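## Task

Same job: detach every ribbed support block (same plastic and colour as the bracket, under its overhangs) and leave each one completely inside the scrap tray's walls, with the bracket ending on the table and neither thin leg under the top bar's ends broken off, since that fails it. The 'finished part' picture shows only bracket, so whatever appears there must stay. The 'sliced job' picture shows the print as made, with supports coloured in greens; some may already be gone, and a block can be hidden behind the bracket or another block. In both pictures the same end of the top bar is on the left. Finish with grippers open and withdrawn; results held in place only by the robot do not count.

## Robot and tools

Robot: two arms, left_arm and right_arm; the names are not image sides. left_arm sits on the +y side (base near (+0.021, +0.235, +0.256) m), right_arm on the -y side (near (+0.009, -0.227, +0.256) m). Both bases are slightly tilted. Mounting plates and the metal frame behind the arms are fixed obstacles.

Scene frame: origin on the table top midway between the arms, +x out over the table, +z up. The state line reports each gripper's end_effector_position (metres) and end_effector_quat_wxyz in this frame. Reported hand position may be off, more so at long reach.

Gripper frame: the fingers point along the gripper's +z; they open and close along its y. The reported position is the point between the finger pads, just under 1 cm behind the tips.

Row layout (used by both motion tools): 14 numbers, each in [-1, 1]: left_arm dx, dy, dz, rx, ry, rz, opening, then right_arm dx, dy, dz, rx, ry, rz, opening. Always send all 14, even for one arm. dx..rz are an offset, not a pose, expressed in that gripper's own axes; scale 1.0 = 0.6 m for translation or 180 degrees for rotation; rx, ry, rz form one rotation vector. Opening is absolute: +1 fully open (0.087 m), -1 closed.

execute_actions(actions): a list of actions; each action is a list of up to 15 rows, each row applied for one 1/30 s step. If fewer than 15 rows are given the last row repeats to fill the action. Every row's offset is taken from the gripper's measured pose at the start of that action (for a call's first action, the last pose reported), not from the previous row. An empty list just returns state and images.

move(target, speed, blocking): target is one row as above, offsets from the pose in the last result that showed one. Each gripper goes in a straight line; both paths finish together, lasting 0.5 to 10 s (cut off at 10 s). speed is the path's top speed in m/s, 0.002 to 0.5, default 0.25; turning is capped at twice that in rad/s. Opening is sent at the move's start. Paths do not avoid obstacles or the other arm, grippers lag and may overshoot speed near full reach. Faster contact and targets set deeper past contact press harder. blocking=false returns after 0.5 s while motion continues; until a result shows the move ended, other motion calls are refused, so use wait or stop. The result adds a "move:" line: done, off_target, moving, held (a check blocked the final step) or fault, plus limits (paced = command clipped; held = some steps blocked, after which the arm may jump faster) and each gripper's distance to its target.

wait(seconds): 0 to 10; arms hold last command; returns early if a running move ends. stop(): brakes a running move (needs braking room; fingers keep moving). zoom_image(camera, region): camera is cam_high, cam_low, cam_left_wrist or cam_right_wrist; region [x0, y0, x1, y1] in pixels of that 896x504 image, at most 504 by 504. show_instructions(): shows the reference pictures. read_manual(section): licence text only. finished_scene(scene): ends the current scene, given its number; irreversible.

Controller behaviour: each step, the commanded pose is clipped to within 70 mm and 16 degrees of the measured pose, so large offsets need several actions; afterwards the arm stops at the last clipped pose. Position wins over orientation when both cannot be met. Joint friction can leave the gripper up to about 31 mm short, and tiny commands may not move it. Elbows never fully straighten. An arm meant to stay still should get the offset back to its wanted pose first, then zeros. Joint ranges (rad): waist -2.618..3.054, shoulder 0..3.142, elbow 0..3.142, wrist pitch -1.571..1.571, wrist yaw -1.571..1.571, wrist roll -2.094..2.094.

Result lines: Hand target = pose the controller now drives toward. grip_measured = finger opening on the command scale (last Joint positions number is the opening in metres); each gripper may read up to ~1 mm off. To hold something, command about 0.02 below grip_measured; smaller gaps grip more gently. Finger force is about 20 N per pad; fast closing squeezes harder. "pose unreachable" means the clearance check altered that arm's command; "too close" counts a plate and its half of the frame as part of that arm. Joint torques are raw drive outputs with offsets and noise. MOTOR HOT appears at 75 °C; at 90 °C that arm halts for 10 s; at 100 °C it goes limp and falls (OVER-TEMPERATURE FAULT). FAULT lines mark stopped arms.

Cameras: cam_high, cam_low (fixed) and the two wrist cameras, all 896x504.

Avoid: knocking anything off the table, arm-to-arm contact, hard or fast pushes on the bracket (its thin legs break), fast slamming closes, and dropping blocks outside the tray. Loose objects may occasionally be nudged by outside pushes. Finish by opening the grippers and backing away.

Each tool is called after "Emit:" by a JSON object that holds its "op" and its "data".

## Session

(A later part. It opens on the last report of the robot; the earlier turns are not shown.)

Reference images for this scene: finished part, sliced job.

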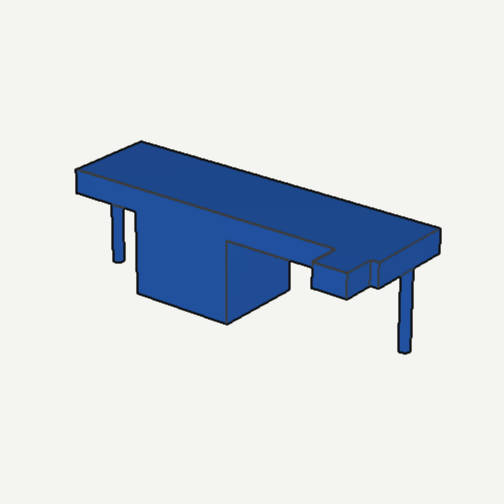

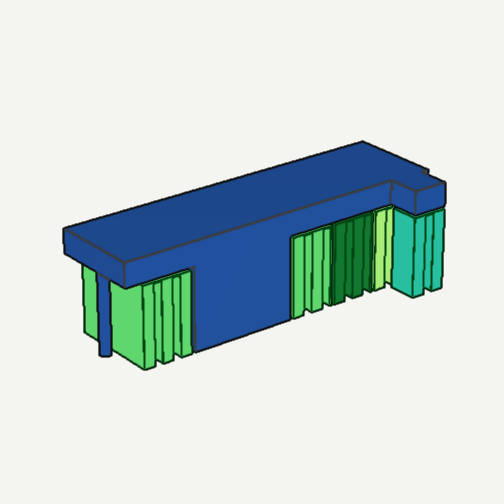

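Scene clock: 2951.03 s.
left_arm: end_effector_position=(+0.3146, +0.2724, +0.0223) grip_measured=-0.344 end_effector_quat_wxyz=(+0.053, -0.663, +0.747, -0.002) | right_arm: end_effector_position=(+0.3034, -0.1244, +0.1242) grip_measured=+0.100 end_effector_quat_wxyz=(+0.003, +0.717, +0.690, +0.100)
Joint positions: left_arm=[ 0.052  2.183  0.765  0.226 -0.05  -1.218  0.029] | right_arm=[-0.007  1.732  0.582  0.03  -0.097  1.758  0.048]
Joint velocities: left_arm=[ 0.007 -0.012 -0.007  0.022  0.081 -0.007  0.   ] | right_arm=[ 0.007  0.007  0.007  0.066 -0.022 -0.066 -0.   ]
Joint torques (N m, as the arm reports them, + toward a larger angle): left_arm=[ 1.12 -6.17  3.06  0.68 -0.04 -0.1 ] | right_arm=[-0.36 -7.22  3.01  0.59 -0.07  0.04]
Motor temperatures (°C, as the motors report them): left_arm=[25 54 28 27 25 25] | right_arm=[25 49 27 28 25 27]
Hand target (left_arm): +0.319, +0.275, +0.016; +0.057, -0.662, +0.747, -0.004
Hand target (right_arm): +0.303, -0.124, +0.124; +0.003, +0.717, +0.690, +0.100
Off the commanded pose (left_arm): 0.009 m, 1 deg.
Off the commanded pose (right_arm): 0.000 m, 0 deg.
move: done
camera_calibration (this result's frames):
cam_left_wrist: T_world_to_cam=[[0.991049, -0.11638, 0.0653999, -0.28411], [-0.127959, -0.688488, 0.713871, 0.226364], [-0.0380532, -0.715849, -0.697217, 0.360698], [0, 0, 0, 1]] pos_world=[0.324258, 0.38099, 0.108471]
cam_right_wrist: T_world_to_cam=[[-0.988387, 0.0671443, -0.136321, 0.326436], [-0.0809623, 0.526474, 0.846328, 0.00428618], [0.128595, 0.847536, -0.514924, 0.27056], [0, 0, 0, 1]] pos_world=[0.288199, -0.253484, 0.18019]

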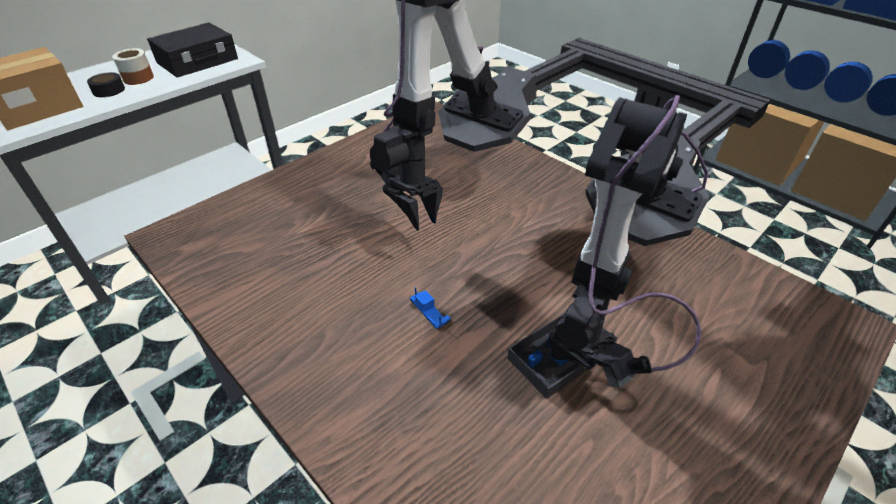

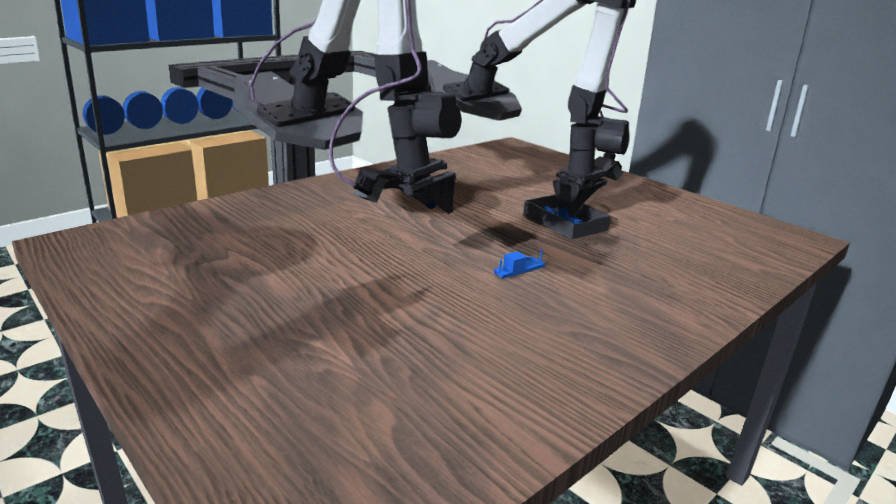

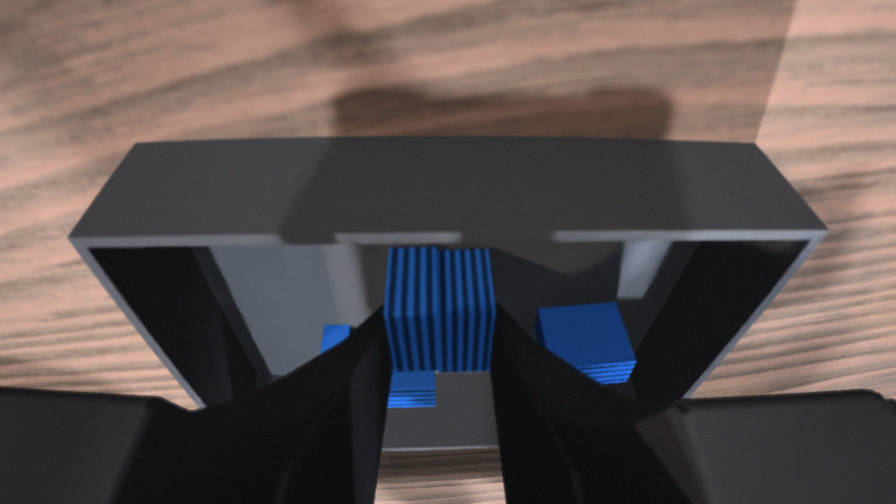

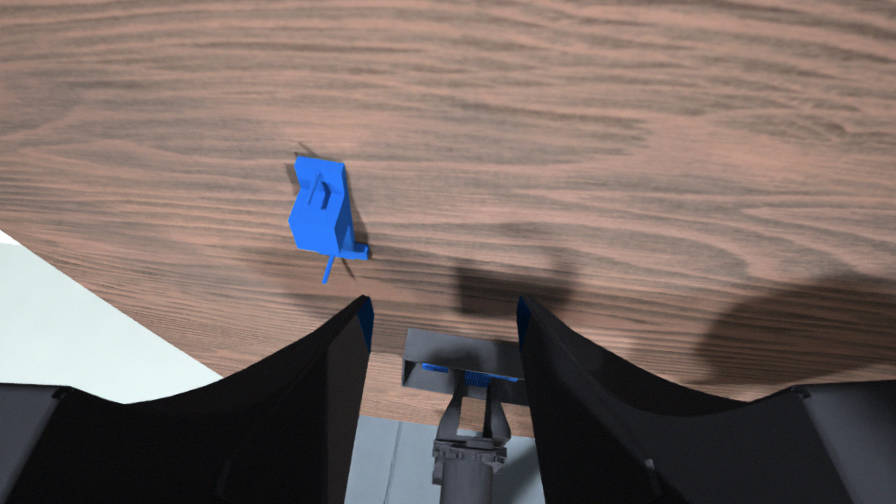

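Emit:
{"op": "execute_actions", "data": {"actions": [[[0,0,0.005,0,0,0,-0.37,0,0,0,0,0,0,0.1],[0,0,0.007,0,0,0,-0.37,0,0,0,0,0,0,0.1],[0,0,0.009,0,0,0,-0.37,0,0,0,0,0,0,0.1],[0,0,0.010,0,0,0,-0.37,0,0,0,0,0,0,0.1],[0,0,0.011,0,0,0,-0.37,0,0,0,0,0,0,0.1],[0,0,0.012,0,0,0,-0.37,0,0,0,0,0,0,0.1],[0,0,0.013,0,0,0,-0.37,0,0,0,0,0,0,0.1],[0,0,0.014,0,0,0,-0.37,0,0,0,0,0,0,0.1]],[[0,0,0,0,0,0,-0.35,0,0,0,0,0,0,0.1]],[[0,0,0,0,0,0,-0.33,0,0,0,0,0,0,0.1]],[[0,0,0,0,0,0,-0.29,0,0,0,0,0,0,0.1]],[[0,0,0,0,0,0,-0.18,0,0,0,0,0,0,0.1]],[[0,0,0,0,0,0,-0.05,0,0,0,0,0,0,0.1]]]}}

Scene clock: 2959.57 s.
left_arm: end_effector_position=(+0.3164, +0.2729, +0.0224) grip_measured=-0.050 end_effector_quat_wxyz=(+0.056, -0.663, +0.747, -0.003) | right_arm: end_effector_position=(+0.3034, -0.1244, +0.1242) grip_measured=+0.100 end_effector_quat_wxyz=(+0.003, +0.717, +0.690, +0.100)
Joint positions: left_arm=[ 0.052  2.183  0.766  0.232 -0.05  -1.218  0.042] | right_arm=[-0.007  1.732  0.582  0.03  -0.097  1.758  0.048]
Joint velocities: left_arm=[-0.017 -0.002 -0.007 -0.022 -0.007 -0.022 -0.   ] | right_arm=[-0.012 -0.007  0.022  0.037 -0.022  0.081  0.   ]
Joint torques (N m, as the arm reports them, + toward a larger angle): left_arm=[ 0.53 -8.13  1.19  0.57 -0.06 -0.16] | right_arm=[-0.41 -7.21  2.96  0.61 -0.07  0.04]
Motor temperatures (°C, as the motors report them): left_arm=[25 53 28 27 25 25] | right_arm=[25 49 27 28 25 27]
Hand target (left_arm): +0.316, +0.273, +0.022; +0.056, -0.663, +0.747, -0.003
Hand target (right_arm): +0.303, -0.124, +0.124; +0.003, +0.717, +0.690, +0.100
Off the commanded pose (left_arm): 0.000 m, 0 deg.
Off the commanded pose (right_arm): 0.000 m, 0 deg.
camera_calibration (this result's frames):
cam_left_wrist: T_world_to_cam=[[0.990592, -0.116472, 0.0718401, -0.2858], [-0.132713, -0.68961, 0.711917, 0.228674], [-0.0333765, -0.714754, -0.69858, 0.359373], [0, 0, 0, 1]] pos_world=[0.325453, 0.381271, 0.108786]
cam_right_wrist: T_world_to_cam=[[-0.988387, 0.0671443, -0.136321, 0.326436], [-0.0809623, 0.526474, 0.846328, 0.00428618], [0.128595, 0.847536, -0.514924, 0.27056], [0, 0, 0, 1]] pos_world=[0.288199, -0.253484, 0.18019]

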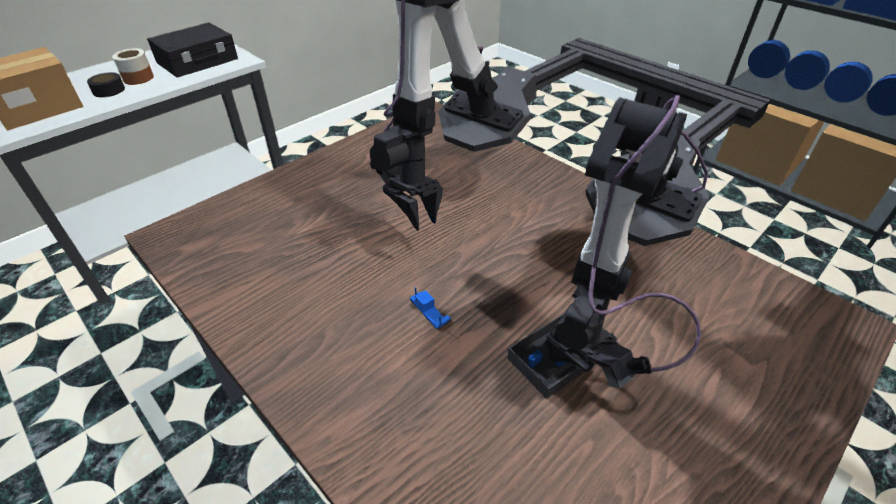

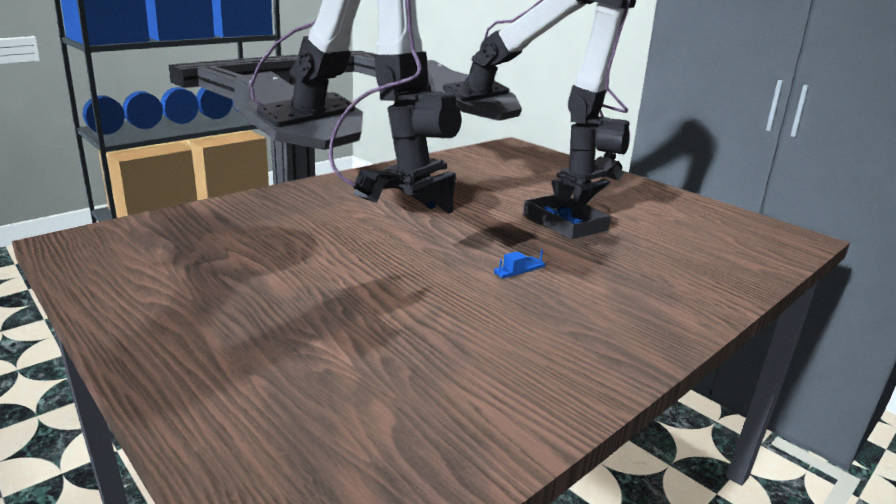

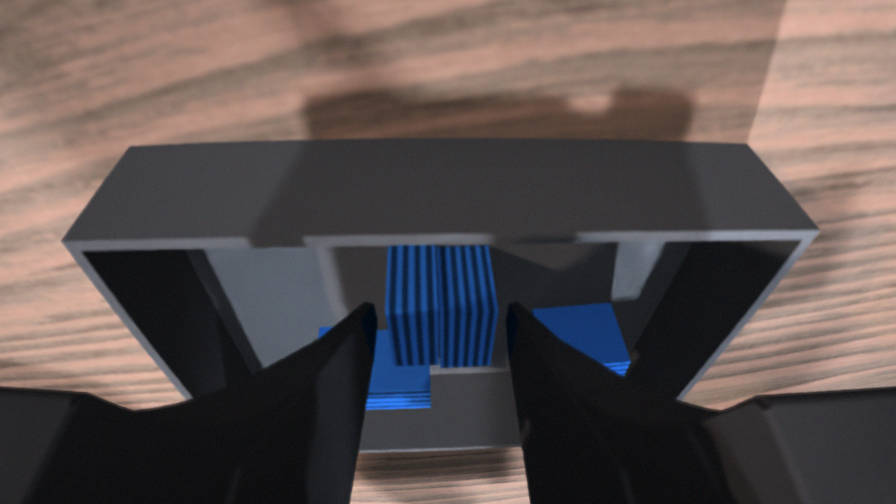

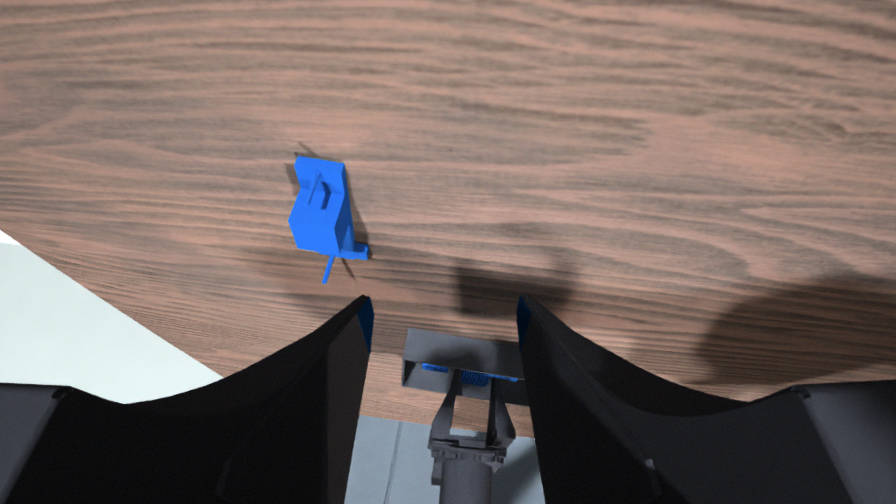

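Emit:
{"op": "move", "data": {"target": [-0.0090,0.0050,-0.1844,0,0,0,0.3,0,0,0,0,0,0,0.1], "speed": 0.08}}

Scene clock: 2967.97 s.
left_arm: end_effector_position=(+0.3206, +0.2741, +0.1343) grip_measured=+0.300 end_effector_quat_wxyz=(+0.071, -0.662, +0.746, -0.012) | right_arm: end_effector_position=(+0.3034, -0.1244, +0.1242) grip_measured=+0.100 end_effector_quat_wxyz=(+0.003, +0.717, +0.690, +0.100)
Joint positions: left_arm=[ 0.052  1.685  0.686 -0.151 -0.05  -1.218  0.057] | right_arm=[-0.007  1.732  0.582  0.03  -0.097  1.758  0.048]
Joint velocities: left_arm=[-0.002 -0.007  0.007  0.037  0.11  -0.11   0.   ] | right_arm=[-0.002 -0.002 -0.012  0.007  0.066 -0.007  0.   ]
Joint torques (N m, as the arm reports them, + toward a larger angle): left_arm=[ 0.98 -7.95  1.64  0.45 -0.05 -0.11] | right_arm=[-0.36 -7.25  3.06  0.58 -0.07  0.04]
Motor temperatures (°C, as the motors report them): left_arm=[25 53 28 27 25 25] | right_arm=[25 49 27 28 25 27]
Hand target (left_arm): +0.306, +0.272, +0.134; +0.056, -0.663, +0.747, -0.003
Hand target (right_arm): +0.303, -0.124, +0.124; +0.003, +0.717, +0.690, +0.100
Off the commanded pose (left_arm): 0.017 m, 2 deg.
Off the commanded pose (right_arm): 0.000 m, 0 deg.
move: off_target (left_arm)
camera_calibration (this result's frames):
cam_left_wrist: T_world_to_cam=[[0.987625, -0.11709, 0.104341, -0.301082], [-0.156541, -0.695235, 0.701529, 0.161034], [-0.00960044, -0.709181, -0.704961, 0.430264], [0, 0, 0, 1]] pos_world=[0.326695, 0.381838, 0.221764]
cam_right_wrist: T_world_to_cam=[[-0.988387, 0.0671443, -0.136321, 0.326436], [-0.0809623, 0.526474, 0.846328, 0.00428618], [0.128595, 0.847536, -0.514924, 0.27056], [0, 0, 0, 1]] pos_world=[0.288199, -0.253484, 0.18019]

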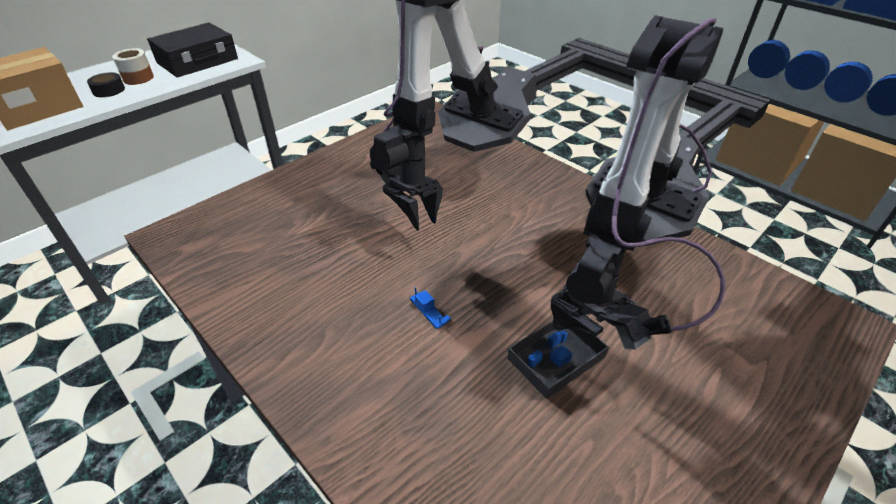

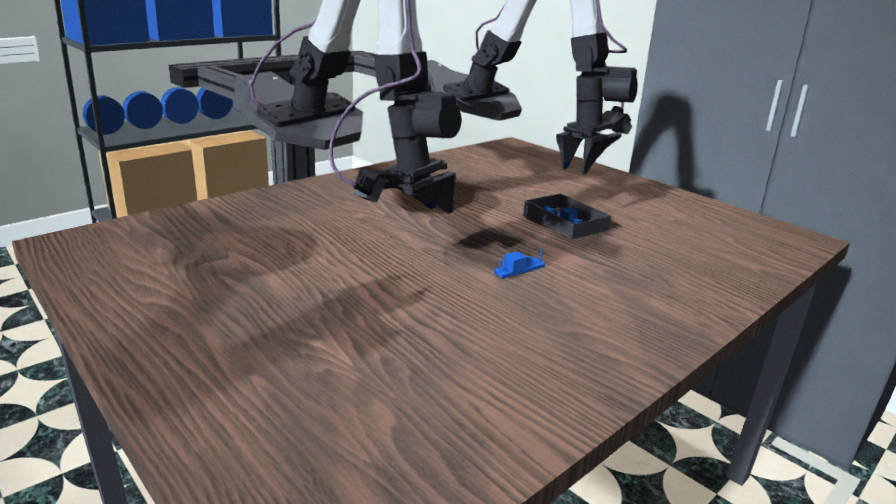

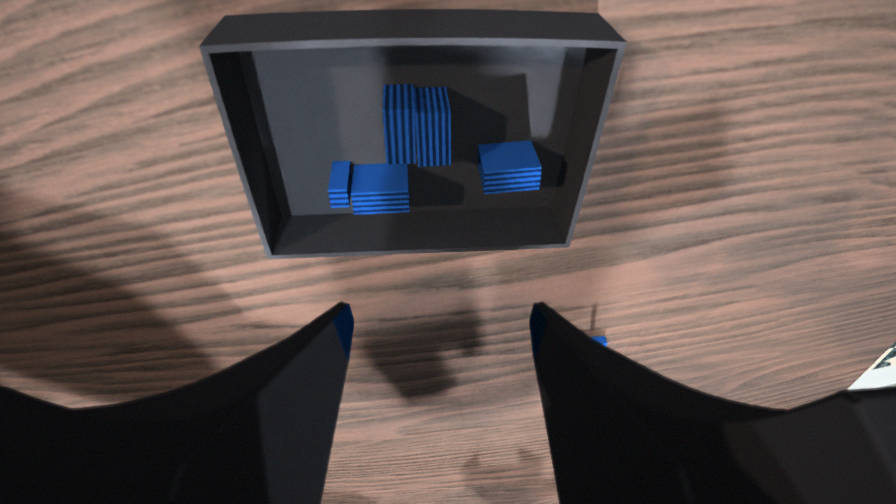

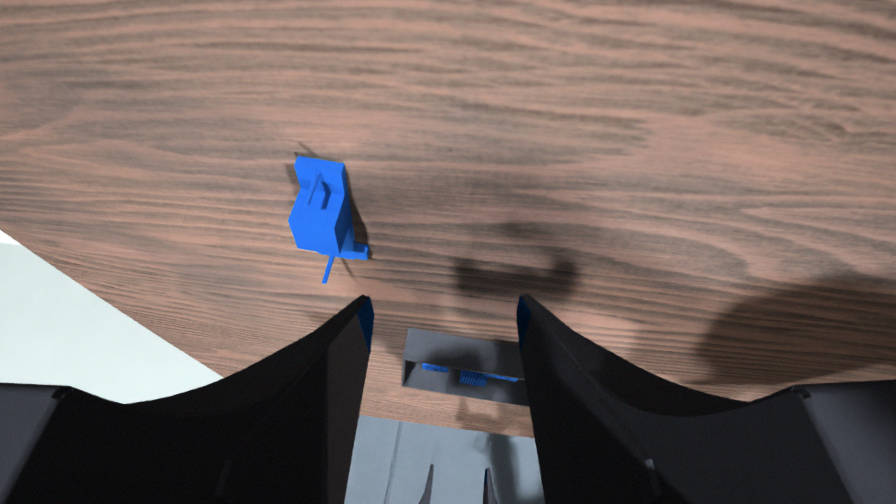

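Emit:
{"op": "show_instructions", "data": {}}

Emit:
{"op": "zoom_image", "data": {"camera": "cam_high", "region": [380, 270, 480, 345]}}

Emit:
{"op": "zoom_image", "data": {"camera": "cam_low", "region": [470, 230, 570, 300]}}

Reference images for this scene: finished part, sliced job.

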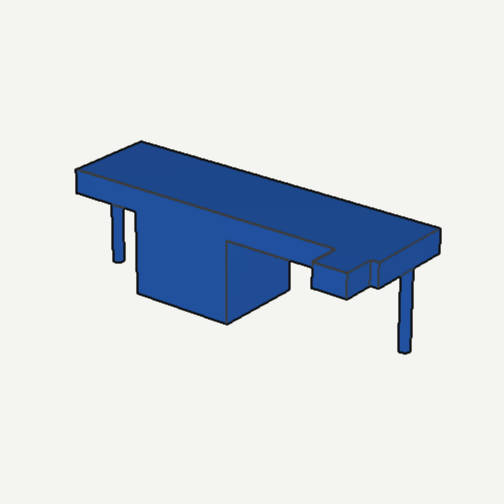

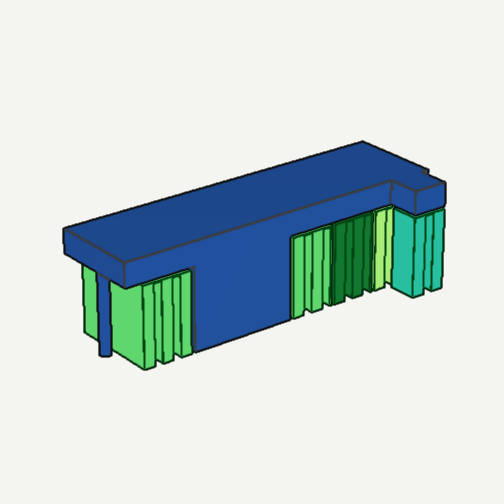

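Region (380, 270, 480, 345) of cam_high's 896x504 image, scaled by 5.040, with more detail than that image has; it fills the top 378 rows of this view, and the rest is white.

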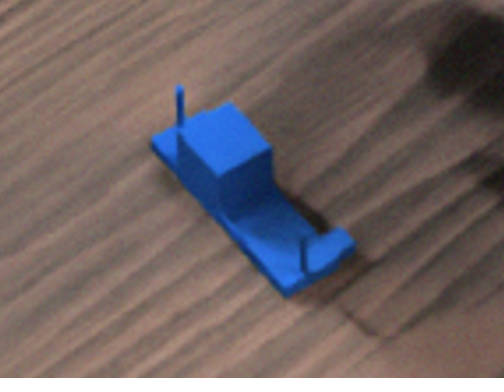

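Region (470, 230, 570, 300) of cam_low's 896x504 image, scaled by 5.040, with more detail than that image has; it fills the top 353 rows of this view, and the rest is white.

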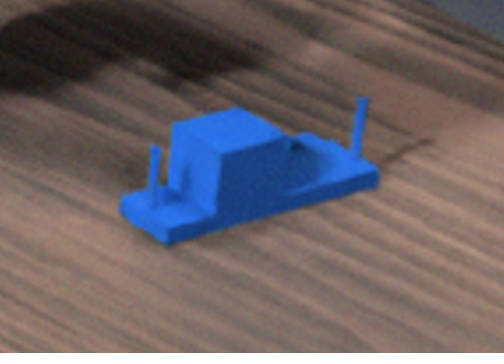

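Emit:
{"op": "move", "data": {"target": [0.0057,0.1057,-0.0967,0,0,0,0.3,0,0,0,0,0,0,0.1], "speed": 0.15}}

Scene clock: 2975.70 s.
left_arm: end_effector_position=(+0.2651, +0.2788, +0.1872) grip_measured=+0.300 end_effector_quat_wxyz=(+0.087, -0.660, +0.746, -0.014) | right_arm: end_effector_position=(+0.3034, -0.1244, +0.1242) grip_measured=+0.100 end_effector_quat_wxyz=(+0.003, +0.717, +0.690, +0.100)
Joint positions: left_arm=[ 0.131  1.283  0.496 -0.329 -0.025 -1.142  0.057] | right_arm=[-0.007  1.732  0.582  0.03  -0.097  1.758  0.048]
Joint velocities: left_arm=[-0.007 -0.022  0.012 -0.037 -0.037  0.022 -0.   ] | right_arm=[ 0.002  0.012 -0.022 -0.007  0.007 -0.051  0.001]
Joint torques (N m, as the arm reports them, + toward a larger angle): left_arm=[ 1.71 -5.64  2.88  0.52  0.06 -0.11] | right_arm=[-0.35 -7.26  3.02  0.58 -0.08  0.01]
Motor temperatures (°C, as the motors report them): left_arm=[25 52 28 27 25 25] | right_arm=[25 49 27 28 25 27]
Hand target (left_arm): +0.251, +0.275, +0.186; +0.071, -0.662, +0.746, -0.011
Hand target (right_arm): +0.303, -0.124, +0.124; +0.003, +0.717, +0.690, +0.100
Off the commanded pose (left_arm): 0.016 m, 2 deg.
Off the commanded pose (right_arm): 0.000 m, 0 deg.
move: off_target (left_arm)
camera_calibration (this result's frames):
cam_left_wrist: T_world_to_cam=[[0.983932, -0.122354, 0.130031, -0.253682], [-0.178359, -0.706836, 0.684523, 0.130702], [0.00815647, -0.696716, -0.717301, 0.464522], [0, 0, 0, 1]] pos_world=[0.269129, 0.384986, 0.27672]
cam_right_wrist: T_world_to_cam=[[-0.988387, 0.0671443, -0.136321, 0.326436], [-0.0809623, 0.526474, 0.846328, 0.00428618], [0.128595, 0.847536, -0.514924, 0.27056], [0, 0, 0, 1]] pos_world=[0.288199, -0.253484, 0.18019]

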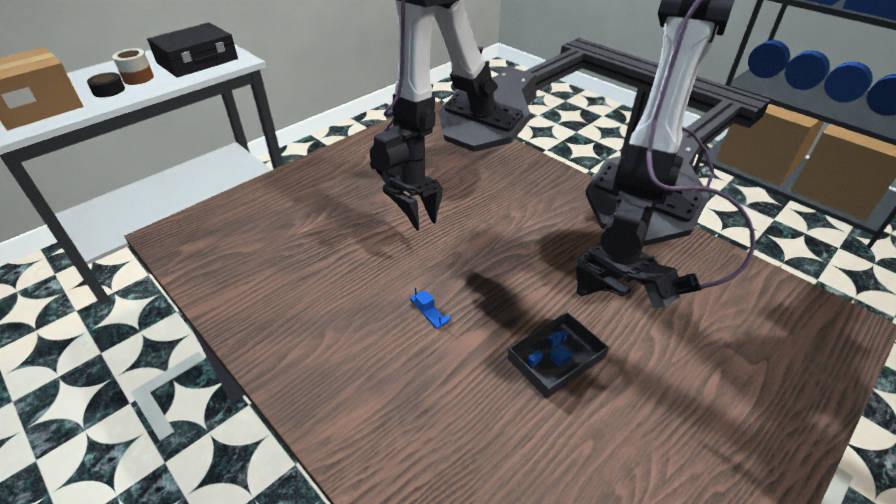

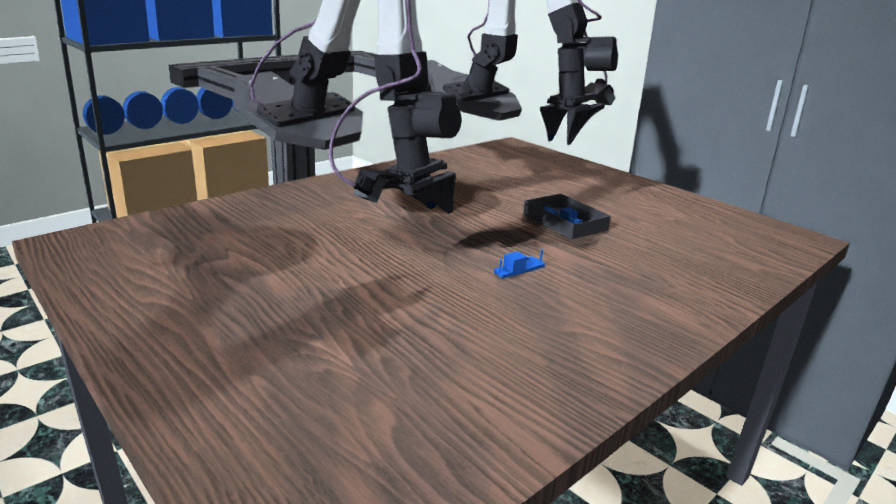

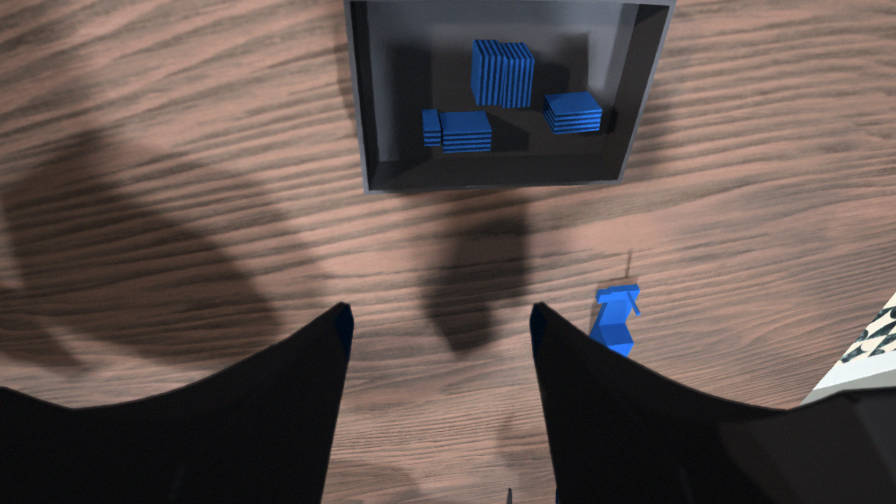

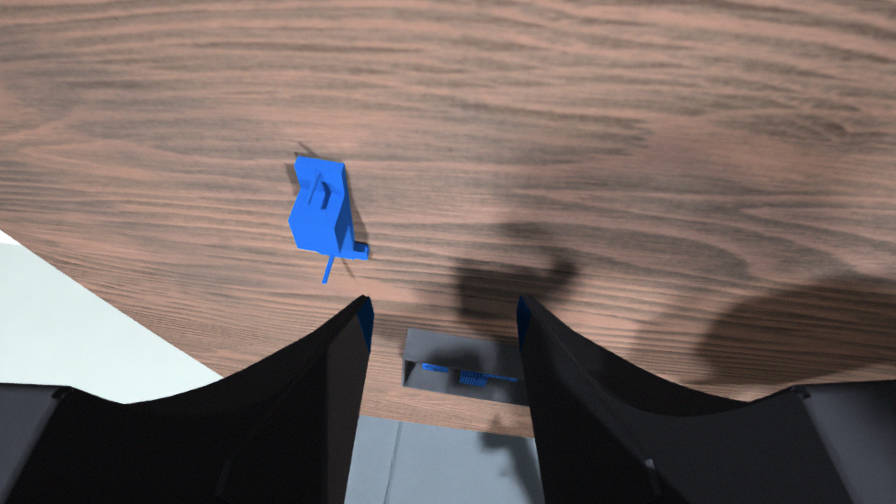

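All five support blocks are inside the tray, the clean bracket with both legs rests on the table, and both arms are open and clear.

Emit:
{"op": "finished_scene", "data": {"scene": 2}}

The scene is finished: the task was done.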